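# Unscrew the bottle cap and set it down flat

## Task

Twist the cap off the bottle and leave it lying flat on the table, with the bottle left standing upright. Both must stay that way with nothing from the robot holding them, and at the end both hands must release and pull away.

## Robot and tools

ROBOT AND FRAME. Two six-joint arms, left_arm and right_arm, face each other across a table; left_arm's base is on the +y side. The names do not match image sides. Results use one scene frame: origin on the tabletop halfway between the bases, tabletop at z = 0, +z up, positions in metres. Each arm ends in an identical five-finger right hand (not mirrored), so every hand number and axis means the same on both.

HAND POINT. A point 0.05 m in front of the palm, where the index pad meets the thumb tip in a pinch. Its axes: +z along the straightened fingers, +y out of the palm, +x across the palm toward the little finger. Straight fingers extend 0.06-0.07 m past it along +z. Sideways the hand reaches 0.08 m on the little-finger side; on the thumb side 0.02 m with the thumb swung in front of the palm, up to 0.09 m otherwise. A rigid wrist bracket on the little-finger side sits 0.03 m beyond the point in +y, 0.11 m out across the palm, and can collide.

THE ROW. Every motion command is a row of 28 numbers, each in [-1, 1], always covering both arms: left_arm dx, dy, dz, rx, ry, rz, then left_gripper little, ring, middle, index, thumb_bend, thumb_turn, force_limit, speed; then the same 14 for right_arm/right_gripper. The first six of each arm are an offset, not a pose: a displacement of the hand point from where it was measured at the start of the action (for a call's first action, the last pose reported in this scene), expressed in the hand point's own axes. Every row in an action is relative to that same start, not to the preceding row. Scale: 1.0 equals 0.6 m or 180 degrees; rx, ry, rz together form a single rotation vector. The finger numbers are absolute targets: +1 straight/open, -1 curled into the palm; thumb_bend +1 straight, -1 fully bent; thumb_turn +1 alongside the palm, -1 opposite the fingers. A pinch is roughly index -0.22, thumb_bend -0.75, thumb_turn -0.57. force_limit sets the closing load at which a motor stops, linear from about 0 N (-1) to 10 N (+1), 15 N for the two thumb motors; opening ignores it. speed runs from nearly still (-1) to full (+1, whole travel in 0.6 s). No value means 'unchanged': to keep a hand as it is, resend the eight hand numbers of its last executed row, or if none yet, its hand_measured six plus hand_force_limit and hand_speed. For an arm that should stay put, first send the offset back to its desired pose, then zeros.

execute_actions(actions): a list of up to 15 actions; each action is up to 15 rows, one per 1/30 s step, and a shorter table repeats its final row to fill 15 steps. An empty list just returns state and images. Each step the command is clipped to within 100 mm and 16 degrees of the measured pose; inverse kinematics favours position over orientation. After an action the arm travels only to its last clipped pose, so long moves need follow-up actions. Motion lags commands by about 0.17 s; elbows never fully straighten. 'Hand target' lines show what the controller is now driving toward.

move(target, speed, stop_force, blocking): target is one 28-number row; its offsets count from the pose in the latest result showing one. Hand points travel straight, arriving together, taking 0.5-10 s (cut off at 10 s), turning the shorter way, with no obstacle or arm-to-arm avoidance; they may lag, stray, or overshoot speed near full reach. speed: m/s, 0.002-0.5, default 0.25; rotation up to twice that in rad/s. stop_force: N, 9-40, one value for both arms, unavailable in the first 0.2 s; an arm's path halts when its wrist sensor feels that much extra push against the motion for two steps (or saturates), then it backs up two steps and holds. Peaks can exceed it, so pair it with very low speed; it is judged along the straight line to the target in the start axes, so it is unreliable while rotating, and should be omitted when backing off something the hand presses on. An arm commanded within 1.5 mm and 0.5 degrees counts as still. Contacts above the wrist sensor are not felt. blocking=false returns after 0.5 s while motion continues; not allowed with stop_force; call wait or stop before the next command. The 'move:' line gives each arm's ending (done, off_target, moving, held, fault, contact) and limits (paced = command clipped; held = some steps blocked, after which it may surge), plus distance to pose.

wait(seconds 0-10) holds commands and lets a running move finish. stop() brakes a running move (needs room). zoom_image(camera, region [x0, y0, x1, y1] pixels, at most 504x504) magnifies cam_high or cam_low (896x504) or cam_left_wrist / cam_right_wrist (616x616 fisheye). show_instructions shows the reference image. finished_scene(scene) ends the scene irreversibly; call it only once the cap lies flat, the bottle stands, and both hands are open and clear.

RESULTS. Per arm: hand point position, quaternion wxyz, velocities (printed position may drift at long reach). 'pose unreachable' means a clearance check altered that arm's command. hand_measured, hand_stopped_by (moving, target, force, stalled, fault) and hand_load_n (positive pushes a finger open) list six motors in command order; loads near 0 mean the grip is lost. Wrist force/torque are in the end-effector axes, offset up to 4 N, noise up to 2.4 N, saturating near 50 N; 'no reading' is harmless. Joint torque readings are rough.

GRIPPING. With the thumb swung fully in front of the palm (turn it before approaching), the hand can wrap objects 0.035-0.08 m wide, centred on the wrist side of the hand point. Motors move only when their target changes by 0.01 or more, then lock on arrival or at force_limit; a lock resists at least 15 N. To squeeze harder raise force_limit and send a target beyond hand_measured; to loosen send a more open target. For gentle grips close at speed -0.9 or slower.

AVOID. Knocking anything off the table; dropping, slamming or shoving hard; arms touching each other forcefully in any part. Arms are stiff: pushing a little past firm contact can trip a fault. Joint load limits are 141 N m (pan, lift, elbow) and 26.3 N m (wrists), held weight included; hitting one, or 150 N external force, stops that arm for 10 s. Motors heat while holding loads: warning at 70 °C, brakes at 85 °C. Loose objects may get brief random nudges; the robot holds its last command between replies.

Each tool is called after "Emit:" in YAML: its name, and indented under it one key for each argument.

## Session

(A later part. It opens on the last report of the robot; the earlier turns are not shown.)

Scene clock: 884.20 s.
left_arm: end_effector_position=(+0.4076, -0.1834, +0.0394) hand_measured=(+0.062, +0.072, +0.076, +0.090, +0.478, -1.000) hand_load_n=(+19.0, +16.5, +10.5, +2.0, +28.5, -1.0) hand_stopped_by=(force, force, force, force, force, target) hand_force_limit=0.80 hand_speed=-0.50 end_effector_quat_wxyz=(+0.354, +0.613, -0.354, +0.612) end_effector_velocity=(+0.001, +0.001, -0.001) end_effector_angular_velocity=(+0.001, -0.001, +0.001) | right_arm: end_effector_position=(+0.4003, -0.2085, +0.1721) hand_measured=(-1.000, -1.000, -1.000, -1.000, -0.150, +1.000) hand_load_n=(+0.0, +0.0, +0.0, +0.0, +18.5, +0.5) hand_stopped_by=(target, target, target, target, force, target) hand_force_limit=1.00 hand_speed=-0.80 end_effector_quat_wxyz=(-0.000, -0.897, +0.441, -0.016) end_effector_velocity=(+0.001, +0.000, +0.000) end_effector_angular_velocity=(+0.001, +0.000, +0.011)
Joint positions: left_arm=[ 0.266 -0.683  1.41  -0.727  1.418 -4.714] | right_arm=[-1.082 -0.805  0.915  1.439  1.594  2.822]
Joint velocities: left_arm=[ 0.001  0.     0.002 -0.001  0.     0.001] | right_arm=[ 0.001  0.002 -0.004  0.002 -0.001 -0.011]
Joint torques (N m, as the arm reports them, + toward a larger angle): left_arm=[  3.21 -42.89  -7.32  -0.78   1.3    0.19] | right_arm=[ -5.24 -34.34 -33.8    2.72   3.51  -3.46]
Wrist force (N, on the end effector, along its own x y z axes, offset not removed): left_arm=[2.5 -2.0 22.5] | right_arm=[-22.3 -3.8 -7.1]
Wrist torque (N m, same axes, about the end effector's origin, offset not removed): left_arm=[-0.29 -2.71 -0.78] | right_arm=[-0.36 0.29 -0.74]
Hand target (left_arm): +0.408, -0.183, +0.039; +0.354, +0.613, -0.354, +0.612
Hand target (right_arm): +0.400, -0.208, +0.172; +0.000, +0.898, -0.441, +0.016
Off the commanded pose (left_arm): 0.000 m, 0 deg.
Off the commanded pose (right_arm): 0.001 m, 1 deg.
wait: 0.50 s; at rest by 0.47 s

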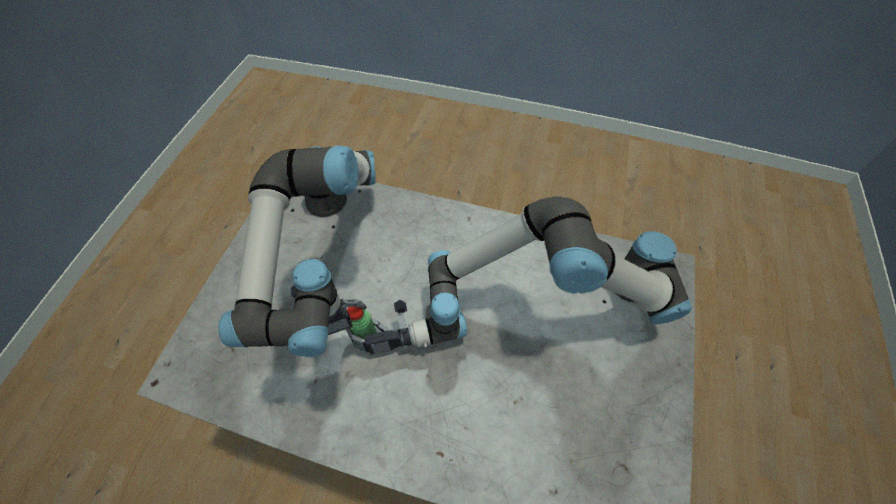

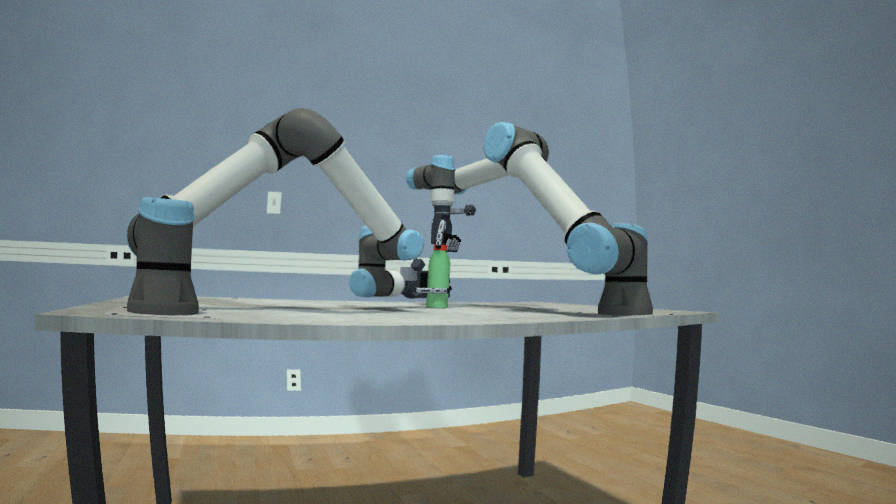

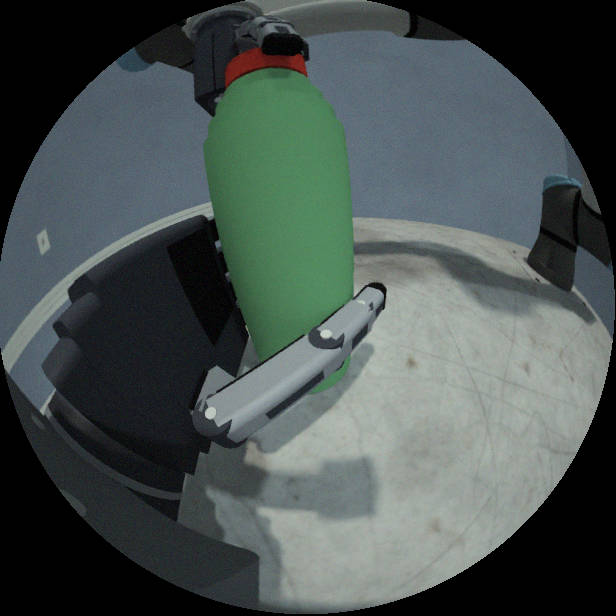

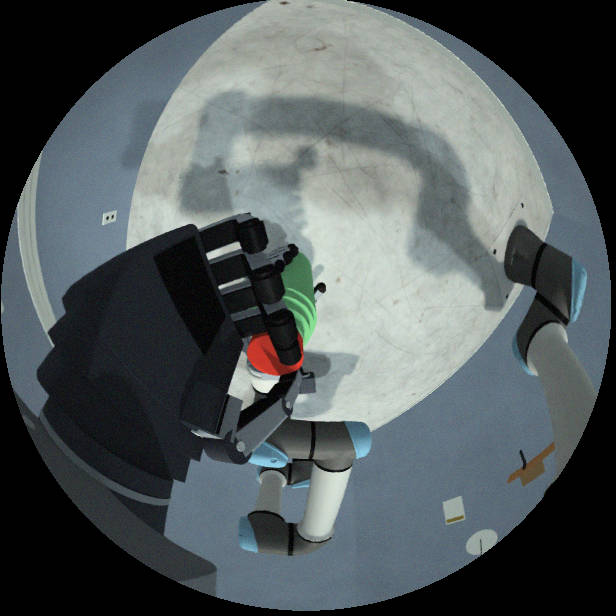

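Emit:
execute_actions:
  actions:
    - [[0,0,0,0,0,0,-0.9,-0.9,-0.9,-0.9,-0.9,-1,0.8,-0.5, -0.00042,-0.00011,0,-0.0009,-0.0018,-0.00139,-1,-1,-1,-1,-0.7,1,1,-0.8],[0,0,0,0,0,0,-0.9,-0.9,-0.9,-0.9,-0.9,-1,0.8,-0.5, -0.00059,-0.00043,-0.00002,-0.0018,-0.0036,-0.00417,-1,-1,-1,-1,-0.7,1,1,-0.8],[0,0,0,0,0,0,-0.9,-0.9,-0.9,-0.9,-0.9,-1,0.8,-0.5, -0.00053,-0.00098,-0.00003,-0.0026,-0.0055,-0.00833,-1,-1,-1,-1,-0.7,1,1,-0.8],[0,0,0,0,0,0,-0.9,-0.9,-0.9,-0.9,-0.9,-1,0.8,-0.5, -0.00024,-0.00175,-0.00005,-0.0034,-0.0074,-0.01389,-1,-1,-1,-1,-0.7,1,1,-0.8],[0,0,0,0,0,0,-0.9,-0.9,-0.9,-0.9,-0.9,-1,0.8,-0.5, 0.00026,-0.00276,-0.00008,-0.0042,-0.0092,-0.02083,-1,-1,-1,-1,-0.7,1,1,-0.8],[0,0,0,0,0,0,-0.9,-0.9,-0.9,-0.9,-0.9,-1,0.8,-0.5, 0.00162,-0.00413,-0.0001,-0.0041,-0.0093,-0.02917,-1,-1,-1,-1,-0.7,1,1,-0.8],[0,0,0,0,0,0,-0.9,-0.9,-0.9,-0.9,-0.9,-1,0.8,-0.5, 0.00317,-0.00577,-0.00014,-0.0039,-0.0094,-0.03889,-1,-1,-1,-1,-0.7,1,1,-0.8],[0,0,0,0,0,0,-0.9,-0.9,-0.9,-0.9,-0.9,-1,0.8,-0.5, 0.00487,-0.0077,-0.00018,-0.0038,-0.0095,-0.05,-1,-1,-1,-1,-0.7,1,1,-0.8],[0,0,0,0,0,0,-0.9,-0.9,-0.9,-0.9,-0.9,-1,0.8,-0.5, 0.0065,-0.00969,-0.00022,-0.0036,-0.0095,-0.06111,-1,-1,-1,-1,-0.7,1,1,-0.8],[0,0,0,0,0,0,-0.9,-0.9,-0.9,-0.9,-0.9,-1,0.8,-0.5, 0.00807,-0.01173,-0.00026,-0.0035,-0.0096,-0.07222,-1,-1,-1,-1,-0.7,1,1,-0.8],[0,0,0,0,0,0,-0.9,-0.9,-0.9,-0.9,-0.9,-1,0.8,-0.5, 0.00956,-0.01383,-0.0003,-0.0033,-0.0097,-0.08333,-1,-1,-1,-1,-0.7,1,1,-0.8],[0,0,0,0,0,0,-0.9,-0.9,-0.9,-0.9,-0.9,-1,0.8,-0.5, 0.01098,-0.01598,-0.00034,-0.0031,-0.0098,-0.09444,-1,-1,-1,-1,-0.7,1,1,-0.8],[0,0,0,0,0,0,-0.9,-0.9,-0.9,-0.9,-0.9,-1,0.8,-0.5, 0.01232,-0.01818,-0.00038,-0.003,-0.0098,-0.10556,-1,-1,-1,-1,-0.7,1,1,-0.8],[0,0,0,0,0,0,-0.9,-0.9,-0.9,-0.9,-0.9,-1,0.8,-0.5, 0.01358,-0.02042,-0.00042,-0.0028,-0.0099,-0.11667,-1,-1,-1,-1,-0.7,1,1,-0.8],[0,0,0,0,0,0,-0.9,-0.9,-0.9,-0.9,-0.9,-1,0.8,-0.5, 0.01476,-0.02271,-0.00046,-0.0027,-0.01,-0.12778,-1,-1,-1,-1,-0.7,1,1,-0.8]]
    - [[0,0,0,0,0,0,-0.9,-0.9,-0.9,-0.9,-0.9,-1,0.8,-0.5, 0.01159,-0.0092,-0.00024,-0.0038,-0.0004,-0.06667,-1,-1,-1,-1,-0.7,1,1,-0.8],[0,0,0,0,0,0,-0.9,-0.9,-0.9,-0.9,-0.9,-1,0.8,-0.5, 0.01312,-0.01128,-0.00028,-0.0038,-0.0005,-0.07778,-1,-1,-1,-1,-0.7,1,1,-0.8],[0,0,0,0,0,0,-0.9,-0.9,-0.9,-0.9,-0.9,-1,0.8,-0.5, 0.01458,-0.0134,-0.00032,-0.0038,-0.0005,-0.08889,-1,-1,-1,-1,-0.7,1,1,-0.8],[0,0,0,0,0,0,-0.9,-0.9,-0.9,-0.9,-0.9,-1,0.8,-0.5, 0.01596,-0.01557,-0.00036,-0.0038,-0.0006,-0.1,-1,-1,-1,-1,-0.7,1,1,-0.8],[0,0,0,0,0,0,-0.9,-0.9,-0.9,-0.9,-0.9,-1,0.8,-0.5, 0.01726,-0.01779,-0.0004,-0.0038,-0.0007,-0.11111,-1,-1,-1,-1,-0.7,1,1,-0.8],[0,0,0,0,0,0,-0.9,-0.9,-0.9,-0.9,-0.9,-1,0.8,-0.5, 0.01848,-0.02006,-0.00044,-0.0038,-0.0007,-0.12222,-1,-1,-1,-1,-0.7,1,1,-0.8],[0,0,0,0,0,0,-0.9,-0.9,-0.9,-0.9,-0.9,-1,0.8,-0.5, 0.01963,-0.02237,-0.00048,-0.0038,-0.0008,-0.13333,-1,-1,-1,-1,-0.7,1,1,-0.8],[0,0,0,0,0,0,-0.9,-0.9,-0.9,-0.9,-0.9,-1,0.8,-0.5, 0.02069,-0.02471,-0.00052,-0.0038,-0.0009,-0.14444,-1,-1,-1,-1,-0.7,1,1,-0.8],[0,0,0,0,0,0,-0.9,-0.9,-0.9,-0.9,-0.9,-1,0.8,-0.5, 0.02167,-0.02709,-0.00056,-0.0038,-0.0009,-0.15556,-1,-1,-1,-1,-0.7,1,1,-0.8],[0,0,0,0,0,0,-0.9,-0.9,-0.9,-0.9,-0.9,-1,0.8,-0.5, 0.02257,-0.0295,-0.0006,-0.0038,-0.001,-0.16667,-1,-1,-1,-1,-0.7,1,1,-0.8],[0,0,0,0,0,0,-0.9,-0.9,-0.9,-0.9,-0.9,-1,0.8,-0.5, 0.02338,-0.03195,-0.00064,-0.0038,-0.0011,-0.17778,-1,-1,-1,-1,-0.7,1,1,-0.8],[0,0,0,0,0,0,-0.9,-0.9,-0.9,-0.9,-0.9,-1,0.8,-0.5, 0.02411,-0.03442,-0.00068,-0.0038,-0.0011,-0.18889,-1,-1,-1,-1,-0.7,1,1,-0.8],[0,0,0,0,0,0,-0.9,-0.9,-0.9,-0.9,-0.9,-1,0.8,-0.5, 0.02475,-0.03691,-0.00072,-0.0038,-0.0012,-0.2,-1,-1,-1,-1,-0.7,1,1,-0.8],[0,0,0,0,0,0,-0.9,-0.9,-0.9,-0.9,-0.9,-1,0.8,-0.5, 0.0253,-0.03942,-0.00076,-0.0038,-0.0013,-0.21111,-1,-1,-1,-1,-0.7,1,1,-0.8],[0,0,0,0,0,0,-0.9,-0.9,-0.9,-0.9,-0.9,-1,0.8,-0.5, 0.02577,-0.04196,-0.0008,-0.0038,-0.0013,-0.22222,-1,-1,-1,-1,-0.7,1,1,-0.8]]
    - [[0,0,0,0,0,0,-0.9,-0.9,-0.9,-0.9,-0.9,-1,0.8,-0.5, 0.01129,-0.0105,-0.00024,-0.0038,-0.0004,-0.06667,-1,-1,-1,-1,-0.7,1,1,-0.8],[0,0,0,0,0,0,-0.9,-0.9,-0.9,-0.9,-0.9,-1,0.8,-0.5, 0.01282,-0.01258,-0.00028,-0.0038,-0.0005,-0.07778,-1,-1,-1,-1,-0.7,1,1,-0.8],[0,0,0,0,0,0,-0.9,-0.9,-0.9,-0.9,-0.9,-1,0.8,-0.5, 0.01428,-0.0147,-0.00032,-0.0038,-0.0005,-0.08889,-1,-1,-1,-1,-0.7,1,1,-0.8],[0,0,0,0,0,0,-0.9,-0.9,-0.9,-0.9,-0.9,-1,0.8,-0.5, 0.01566,-0.01687,-0.00036,-0.0038,-0.0006,-0.1,-1,-1,-1,-1,-0.7,1,1,-0.8],[0,0,0,0,0,0,-0.9,-0.9,-0.9,-0.9,-0.9,-1,0.8,-0.5, 0.01696,-0.01909,-0.0004,-0.0038,-0.0007,-0.11111,-1,-1,-1,-1,-0.7,1,1,-0.8],[0,0,0,0,0,0,-0.9,-0.9,-0.9,-0.9,-0.9,-1,0.8,-0.5, 0.01818,-0.02136,-0.00044,-0.0038,-0.0007,-0.12222,-1,-1,-1,-1,-0.7,1,1,-0.8],[0,0,0,0,0,0,-0.9,-0.9,-0.9,-0.9,-0.9,-1,0.8,-0.5, 0.01933,-0.02367,-0.00048,-0.0038,-0.0008,-0.13333,-1,-1,-1,-1,-0.7,1,1,-0.8],[0,0,0,0,0,0,-0.9,-0.9,-0.9,-0.9,-0.9,-1,0.8,-0.5, 0.02039,-0.02601,-0.00052,-0.0038,-0.0009,-0.14444,-1,-1,-1,-1,-0.7,1,1,-0.8],[0,0,0,0,0,0,-0.9,-0.9,-0.9,-0.9,-0.9,-1,0.8,-0.5, 0.02137,-0.02839,-0.00056,-0.0038,-0.0009,-0.15556,-1,-1,-1,-1,-0.7,1,1,-0.8],[0,0,0,0,0,0,-0.9,-0.9,-0.9,-0.9,-0.9,-1,0.8,-0.5, 0.02227,-0.0308,-0.0006,-0.0038,-0.001,-0.16667,-1,-1,-1,-1,-0.7,1,1,-0.8],[0,0,0,0,0,0,-0.9,-0.9,-0.9,-0.9,-0.9,-1,0.8,-0.5, 0.02308,-0.03325,-0.00064,-0.0038,-0.0011,-0.17778,-1,-1,-1,-1,-0.7,1,1,-0.8],[0,0,0,0,0,0,-0.9,-0.9,-0.9,-0.9,-0.9,-1,0.8,-0.5, 0.02381,-0.03572,-0.00068,-0.0038,-0.0011,-0.18889,-1,-1,-1,-1,-0.7,1,1,-0.8],[0,0,0,0,0,0,-0.9,-0.9,-0.9,-0.9,-0.9,-1,0.8,-0.5, 0.02445,-0.03821,-0.00072,-0.0038,-0.0012,-0.2,-1,-1,-1,-1,-0.7,1,1,-0.8],[0,0,0,0,0,0,-0.9,-0.9,-0.9,-0.9,-0.9,-1,0.8,-0.5, 0.025,-0.04072,-0.00076,-0.0038,-0.0013,-0.21111,-1,-1,-1,-1,-0.7,1,1,-0.8],[0,0,0,0,0,0,-0.9,-0.9,-0.9,-0.9,-0.9,-1,0.8,-0.5, 0.02547,-0.04326,-0.0008,-0.0038,-0.0013,-0.22222,-1,-1,-1,-1,-0.7,1,1,-0.8]]
    - [[0,0,0,0,0,0,-0.9,-0.9,-0.9,-0.9,-0.9,-1,0.8,-0.5, 0.01129,-0.0105,-0.00024,-0.0038,-0.0004,-0.06667,-1,-1,-1,-1,-0.7,1,1,-0.8],[0,0,0,0,0,0,-0.9,-0.9,-0.9,-0.9,-0.9,-1,0.8,-0.5, 0.01282,-0.01258,-0.00028,-0.0038,-0.0005,-0.07778,-1,-1,-1,-1,-0.7,1,1,-0.8],[0,0,0,0,0,0,-0.9,-0.9,-0.9,-0.9,-0.9,-1,0.8,-0.5, 0.01428,-0.0147,-0.00032,-0.0038,-0.0005,-0.08889,-1,-1,-1,-1,-0.7,1,1,-0.8],[0,0,0,0,0,0,-0.9,-0.9,-0.9,-0.9,-0.9,-1,0.8,-0.5, 0.01566,-0.01687,-0.00036,-0.0038,-0.0006,-0.1,-1,-1,-1,-1,-0.7,1,1,-0.8],[0,0,0,0,0,0,-0.9,-0.9,-0.9,-0.9,-0.9,-1,0.8,-0.5, 0.01696,-0.01909,-0.0004,-0.0038,-0.0007,-0.11111,-1,-1,-1,-1,-0.7,1,1,-0.8],[0,0,0,0,0,0,-0.9,-0.9,-0.9,-0.9,-0.9,-1,0.8,-0.5, 0.01818,-0.02136,-0.00044,-0.0038,-0.0007,-0.12222,-1,-1,-1,-1,-0.7,1,1,-0.8],[0,0,0,0,0,0,-0.9,-0.9,-0.9,-0.9,-0.9,-1,0.8,-0.5, 0.01933,-0.02367,-0.00048,-0.0038,-0.0008,-0.13333,-1,-1,-1,-1,-0.7,1,1,-0.8],[0,0,0,0,0,0,-0.9,-0.9,-0.9,-0.9,-0.9,-1,0.8,-0.5, 0.02039,-0.02601,-0.00052,-0.0038,-0.0009,-0.14444,-1,-1,-1,-1,-0.7,1,1,-0.8],[0,0,0,0,0,0,-0.9,-0.9,-0.9,-0.9,-0.9,-1,0.8,-0.5, 0.02125,-0.02809,-0.00055,-0.0038,-0.0009,-0.15417,-1,-1,-1,-1,-0.7,1,1,-0.8],[0,0,0,0,0,0,-0.9,-0.9,-0.9,-0.9,-0.9,-1,0.8,-0.5, 0.02194,-0.02989,-0.00058,-0.0038,-0.001,-0.1625,-1,-1,-1,-1,-0.7,1,1,-0.8],[0,0,0,0,0,0,-0.9,-0.9,-0.9,-0.9,-0.9,-1,0.8,-0.5, 0.02248,-0.03141,-0.00061,-0.0038,-0.001,-0.16944,-1,-1,-1,-1,-0.7,1,1,-0.8],[0,0,0,0,0,0,-0.9,-0.9,-0.9,-0.9,-0.9,-1,0.8,-0.5, 0.02289,-0.03263,-0.00063,-0.0038,-0.001,-0.175,-1,-1,-1,-1,-0.7,1,1,-0.8],[0,0,0,0,0,0,-0.9,-0.9,-0.9,-0.9,-0.9,-1,0.8,-0.5, 0.02318,-0.03355,-0.00064,-0.0038,-0.0011,-0.17917,-1,-1,-1,-1,-0.7,1,1,-0.8],[0,0,0,0,0,0,-0.9,-0.9,-0.9,-0.9,-0.9,-1,0.8,-0.5, 0.02336,-0.03417,-0.00065,-0.0038,-0.0011,-0.18194,-1,-1,-1,-1,-0.7,1,1,-0.8],[0,0,0,0,0,0,-0.9,-0.9,-0.9,-0.9,-0.9,-1,0.8,-0.5, 0.02346,-0.03447,-0.00066,-0.0038,-0.0011,-0.18333,-1,-1,-1,-1,-0.7,1,1,-0.8]]

Emit:
wait:
  seconds: 0.5

Scene clock: 1006.20 s.
left_arm: end_effector_position=(+0.4076, -0.1834, +0.0394) hand_measured=(+0.062, +0.072, +0.076, +0.090, +0.478, -1.000) hand_load_n=(+6.0, +7.5, +9.0, +7.0, +25.5, +2.5) hand_stopped_by=(force, force, force, force, force, target) hand_force_limit=0.80 hand_speed=-0.50 end_effector_quat_wxyz=(+0.354, +0.613, -0.354, +0.612) end_effector_velocity=(-0.000, -0.001, +0.000) end_effector_angular_velocity=(-0.000, -0.001, -0.001) | right_arm: end_effector_position=(+0.4527, -0.1596, +0.1727) hand_measured=(-1.000, -1.000, -1.000, -1.000, -0.148, +1.000) hand_load_n=(+0.0, +0.0, +0.0, -1.0, +12.0, +0.5) hand_stopped_by=(target, target, target, target, force, target) hand_force_limit=1.00 hand_speed=-0.80 end_effector_quat_wxyz=(+0.021, +0.903, +0.429, -0.005) end_effector_velocity=(+0.002, +0.025, +0.000) end_effector_angular_velocity=(+0.010, +0.022, +0.632)
Joint positions: left_arm=[ 0.266 -0.683  1.41  -0.727  1.418 -4.714] | right_arm=[-0.898 -0.69   0.727  1.548  1.611  1.206]
Joint velocities: left_arm=[-0.001  0.    -0.002  0.001 -0.     0.001] | right_arm=[ 0.036 -0.094  0.166 -0.082 -0.012 -0.597]
Joint torques (N m, as the arm reports them, + toward a larger angle): left_arm=[ -3.77 -43.98 -12.11  -0.87   3.09   0.26] | right_arm=[  5.5  -59.79  -4.    -2.13  -2.41  -3.27]
Wrist force (N, on the end effector, along its own x y z axes, offset not removed): left_arm=[7.7 -6.5 -2.9] | right_arm=[-2.8 -2.7 -7.6]
Wrist torque (N m, same axes, about the end effector's origin, offset not removed): left_arm=[-0.14 -0.49 -0.25] | right_arm=[-0.09 -0.14 -0.13]
Hand target (left_arm): +0.408, -0.183, +0.039; +0.354, +0.613, -0.354, +0.612
Hand target (right_arm): +0.453, -0.157, +0.173; +0.019, +0.887, +0.462, -0.005
Off the commanded pose (left_arm): 0.000 m, 0 deg.
Off the commanded pose (right_arm): 0.002 m, 4 deg.

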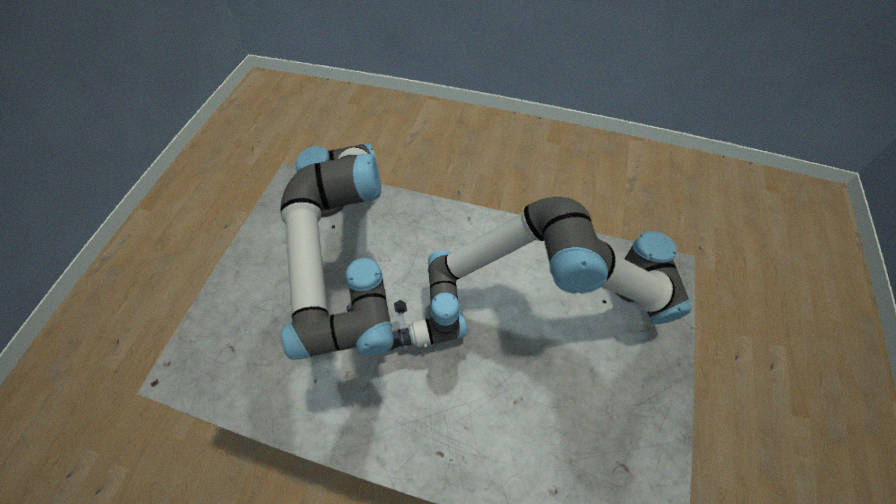

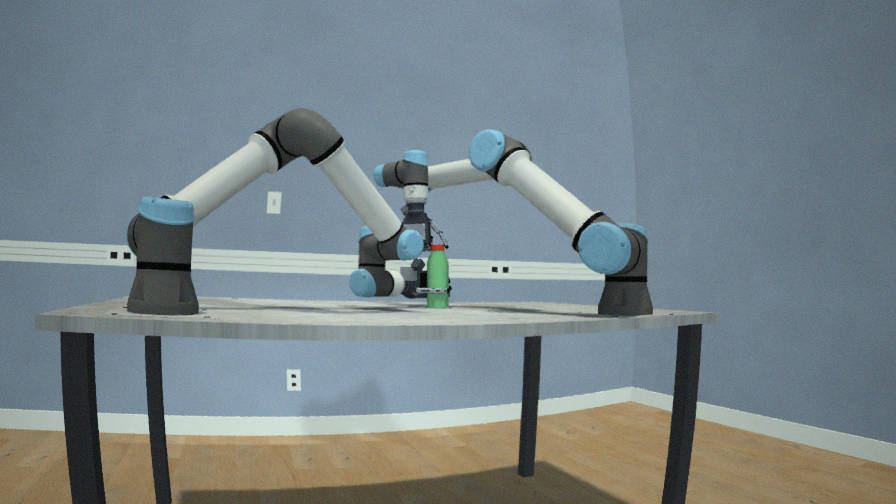

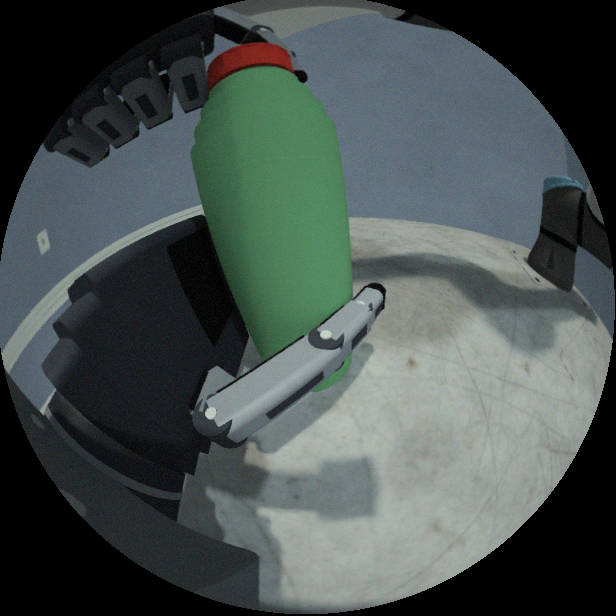

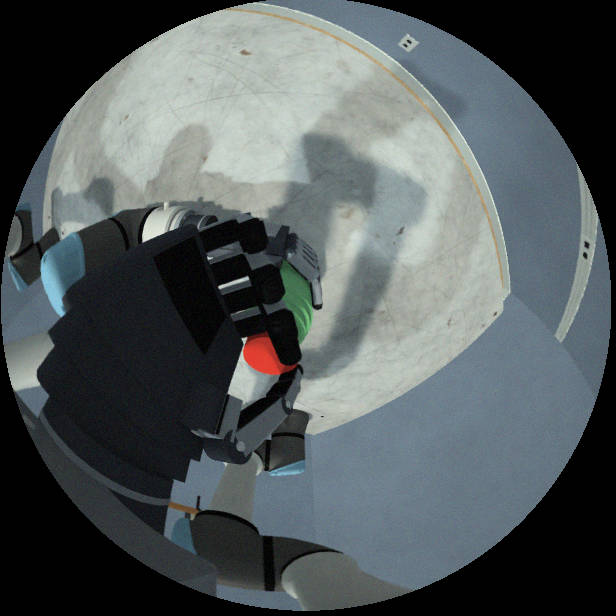

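Scene clock: 1006.70 s.
left_arm: end_effector_position=(+0.4076, -0.1834, +0.0394) hand_measured=(+0.062, +0.072, +0.076, +0.090, +0.478, -1.000) hand_load_n=(+6.0, +7.5, +9.0, +7.5, +25.0, +2.5) hand_stopped_by=(force, force, force, force, force, target) hand_force_limit=0.80 hand_speed=-0.50 end_effector_quat_wxyz=(+0.354, +0.613, -0.354, +0.612) end_effector_velocity=(-0.001, -0.001, +0.001) end_effector_angular_velocity=(-0.001, -0.001, -0.002) | right_arm: end_effector_position=(+0.4529, -0.1569, +0.1727) hand_measured=(-1.000, -1.000, -1.000, -1.000, -0.148, +1.000) hand_load_n=(+0.0, +0.0, +0.0, -0.5, +11.0, +0.5) hand_stopped_by=(target, target, target, target, force, target) hand_force_limit=1.00 hand_speed=-0.80 end_effector_quat_wxyz=(+0.019, +0.887, +0.462, -0.005) end_effector_velocity=(+0.000, +0.000, -0.000) end_effector_angular_velocity=(-0.001, +0.000, +0.006)
Joint positions: left_arm=[ 0.266 -0.683  1.41  -0.727  1.418 -4.714] | right_arm=[-0.894 -0.702  0.748  1.536  1.609  1.136]
Joint velocities: left_arm=[-0.002  0.    -0.001 -0.    -0.     0.   ] | right_arm=[ 0.    -0.001  0.002 -0.001  0.    -0.006]
Joint torques (N m, as the arm reports them, + toward a larger angle): left_arm=[ -3.31 -44.46 -12.02  -0.92   2.42   0.28] | right_arm=[  7.32 -58.2   -5.22  -1.73  -1.83  -2.95]
Wrist force (N, on the end effector, along its own x y z axes, offset not removed): left_arm=[5.3 -6.6 -2.3] | right_arm=[-4.1 -5.8 -6.2]
Wrist torque (N m, same axes, about the end effector's origin, offset not removed): left_arm=[-0.14 -0.34 -0.41] | right_arm=[-0.39 0.20 -0.36]
Hand target (left_arm): +0.408, -0.183, +0.039; +0.354, +0.613, -0.354, +0.612
Hand target (right_arm): +0.453, -0.157, +0.173; +0.019, +0.887, +0.462, -0.005
Off the commanded pose (left_arm): 0.000 m, 0 deg.
Off the commanded pose (right_arm): 0.000 m, 0 deg.
wait: 0.50 s; at rest by 0.40 s

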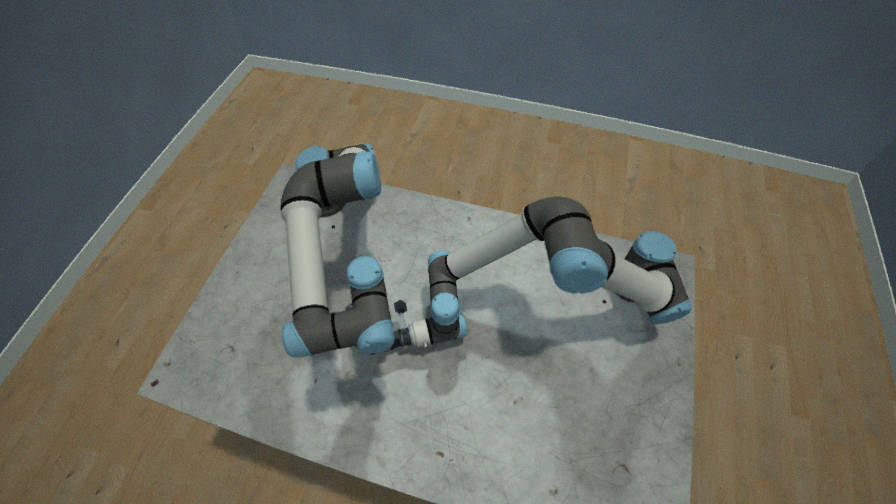

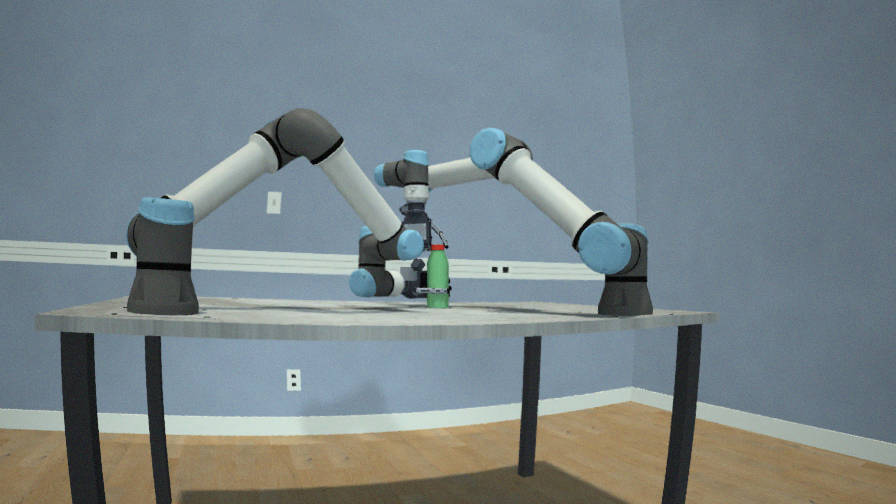

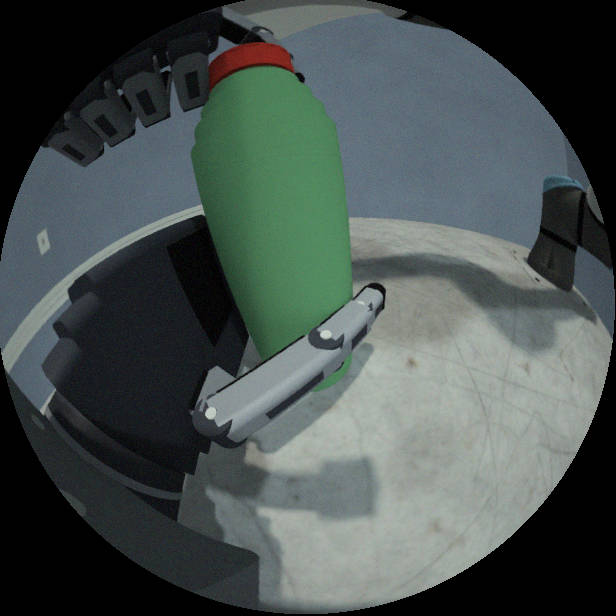

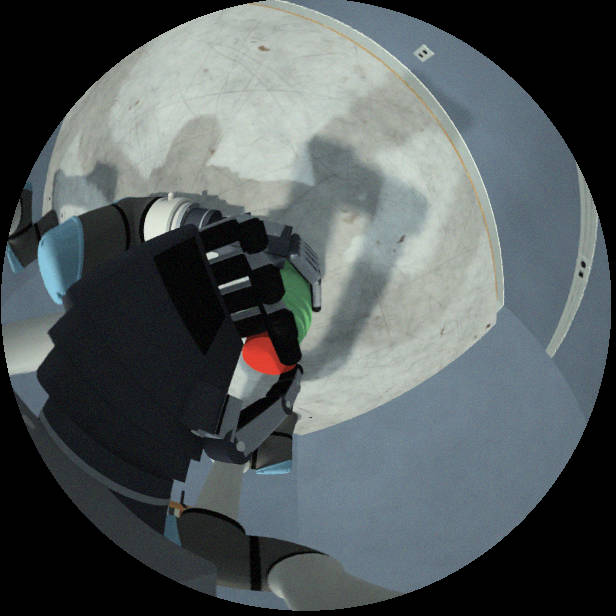

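Emit:
execute_actions:
  actions: []

Scene clock: 1035.03 s.
left_arm: end_effector_position=(+0.4077, -0.1833, +0.0394) hand_measured=(+0.062, +0.072, +0.076, +0.090, +0.478, -1.000) hand_load_n=(+6.0, +7.5, +9.0, +7.5, +25.0, +2.5) hand_stopped_by=(force, force, force, force, force, target) hand_force_limit=0.80 hand_speed=-0.50 end_effector_quat_wxyz=(+0.354, +0.613, -0.354, +0.612) end_effector_velocity=(+0.001, +0.001, -0.001) end_effector_angular_velocity=(+0.000, +0.001, +0.002) | right_arm: end_effector_position=(+0.4529, -0.1569, +0.1727) hand_measured=(-1.000, -1.000, -1.000, -1.000, -0.148, +1.000) hand_load_n=(+0.0, +0.0, +0.0, -0.5, +11.0, +0.5) hand_stopped_by=(target, target, target, target, force, target) hand_force_limit=1.00 hand_speed=-0.80 end_effector_quat_wxyz=(+0.019, +0.887, +0.462, -0.005) end_effector_velocity=(+0.000, +0.000, +0.000) end_effector_angular_velocity=(+0.000, -0.001, -0.001)
Joint positions: left_arm=[ 0.266 -0.683  1.41  -0.727  1.418 -4.714] | right_arm=[-0.894 -0.702  0.748  1.536  1.609  1.135]
Joint velocities: left_arm=[ 0.002 -0.     0.002 -0.001  0.    -0.001] | right_arm=[ 0.     0.    -0.002  0.     0.     0.001]
Joint torques (N m, as the arm reports them, + toward a larger angle): left_arm=[ -3.08 -43.74 -12.38  -0.88  -0.83   0.26] | right_arm=[  7.32 -58.74  -4.11  -1.51  -1.69  -2.89]
Wrist force (N, on the end effector, along its own x y z axes, offset not removed): left_arm=[4.7 -2.8 -0.5] | right_arm=[-3.5 -4.2 -8.3]
Wrist torque (N m, same axes, about the end effector's origin, offset not removed): left_arm=[0.28 -0.34 -0.33] | right_arm=[-0.03 0.24 -0.16]
Hand target (left_arm): +0.408, -0.183, +0.039; +0.354, +0.613, -0.354, +0.612
Hand target (right_arm): +0.453, -0.157, +0.173; +0.019, +0.887, +0.462, -0.005
Off the commanded pose (left_arm): 0.000 m, 0 deg.
Off the commanded pose (right_arm): 0.000 m, 0 deg.

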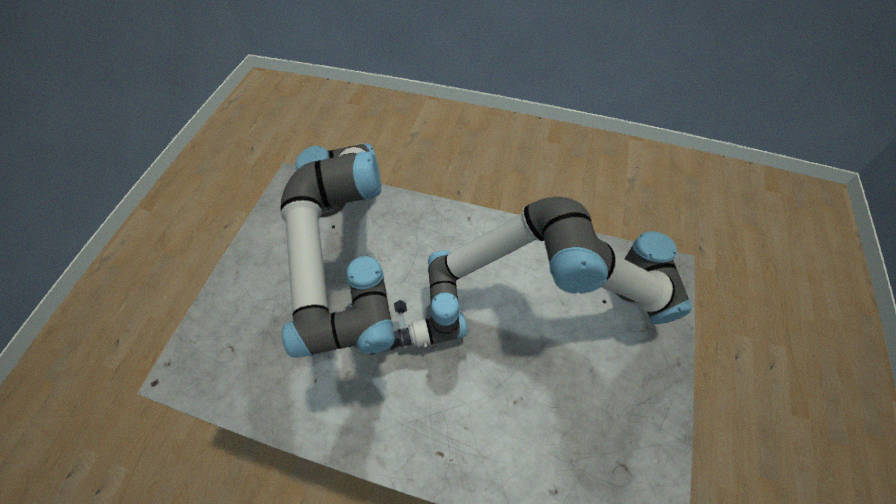

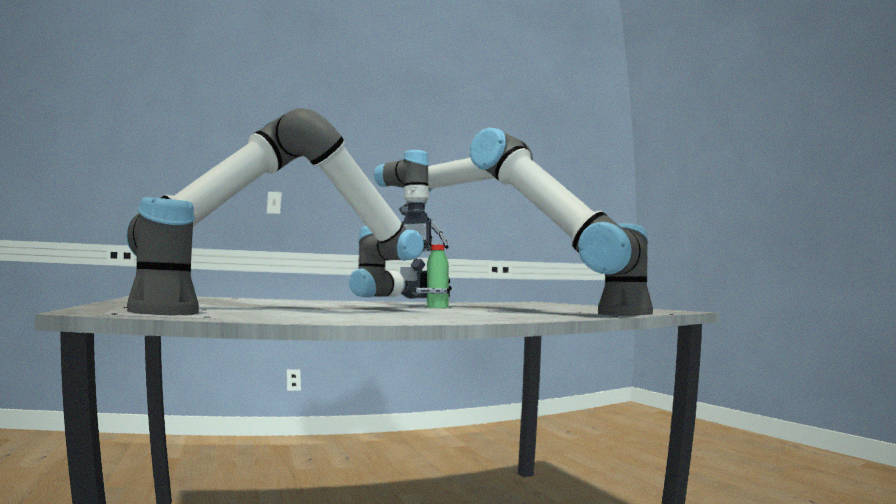

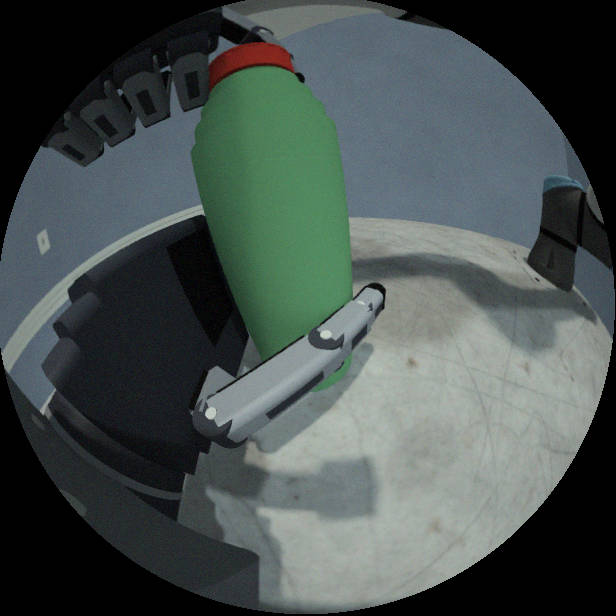

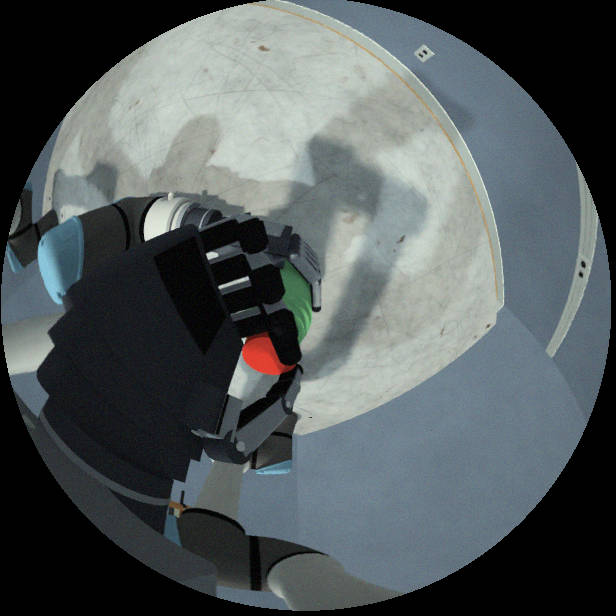

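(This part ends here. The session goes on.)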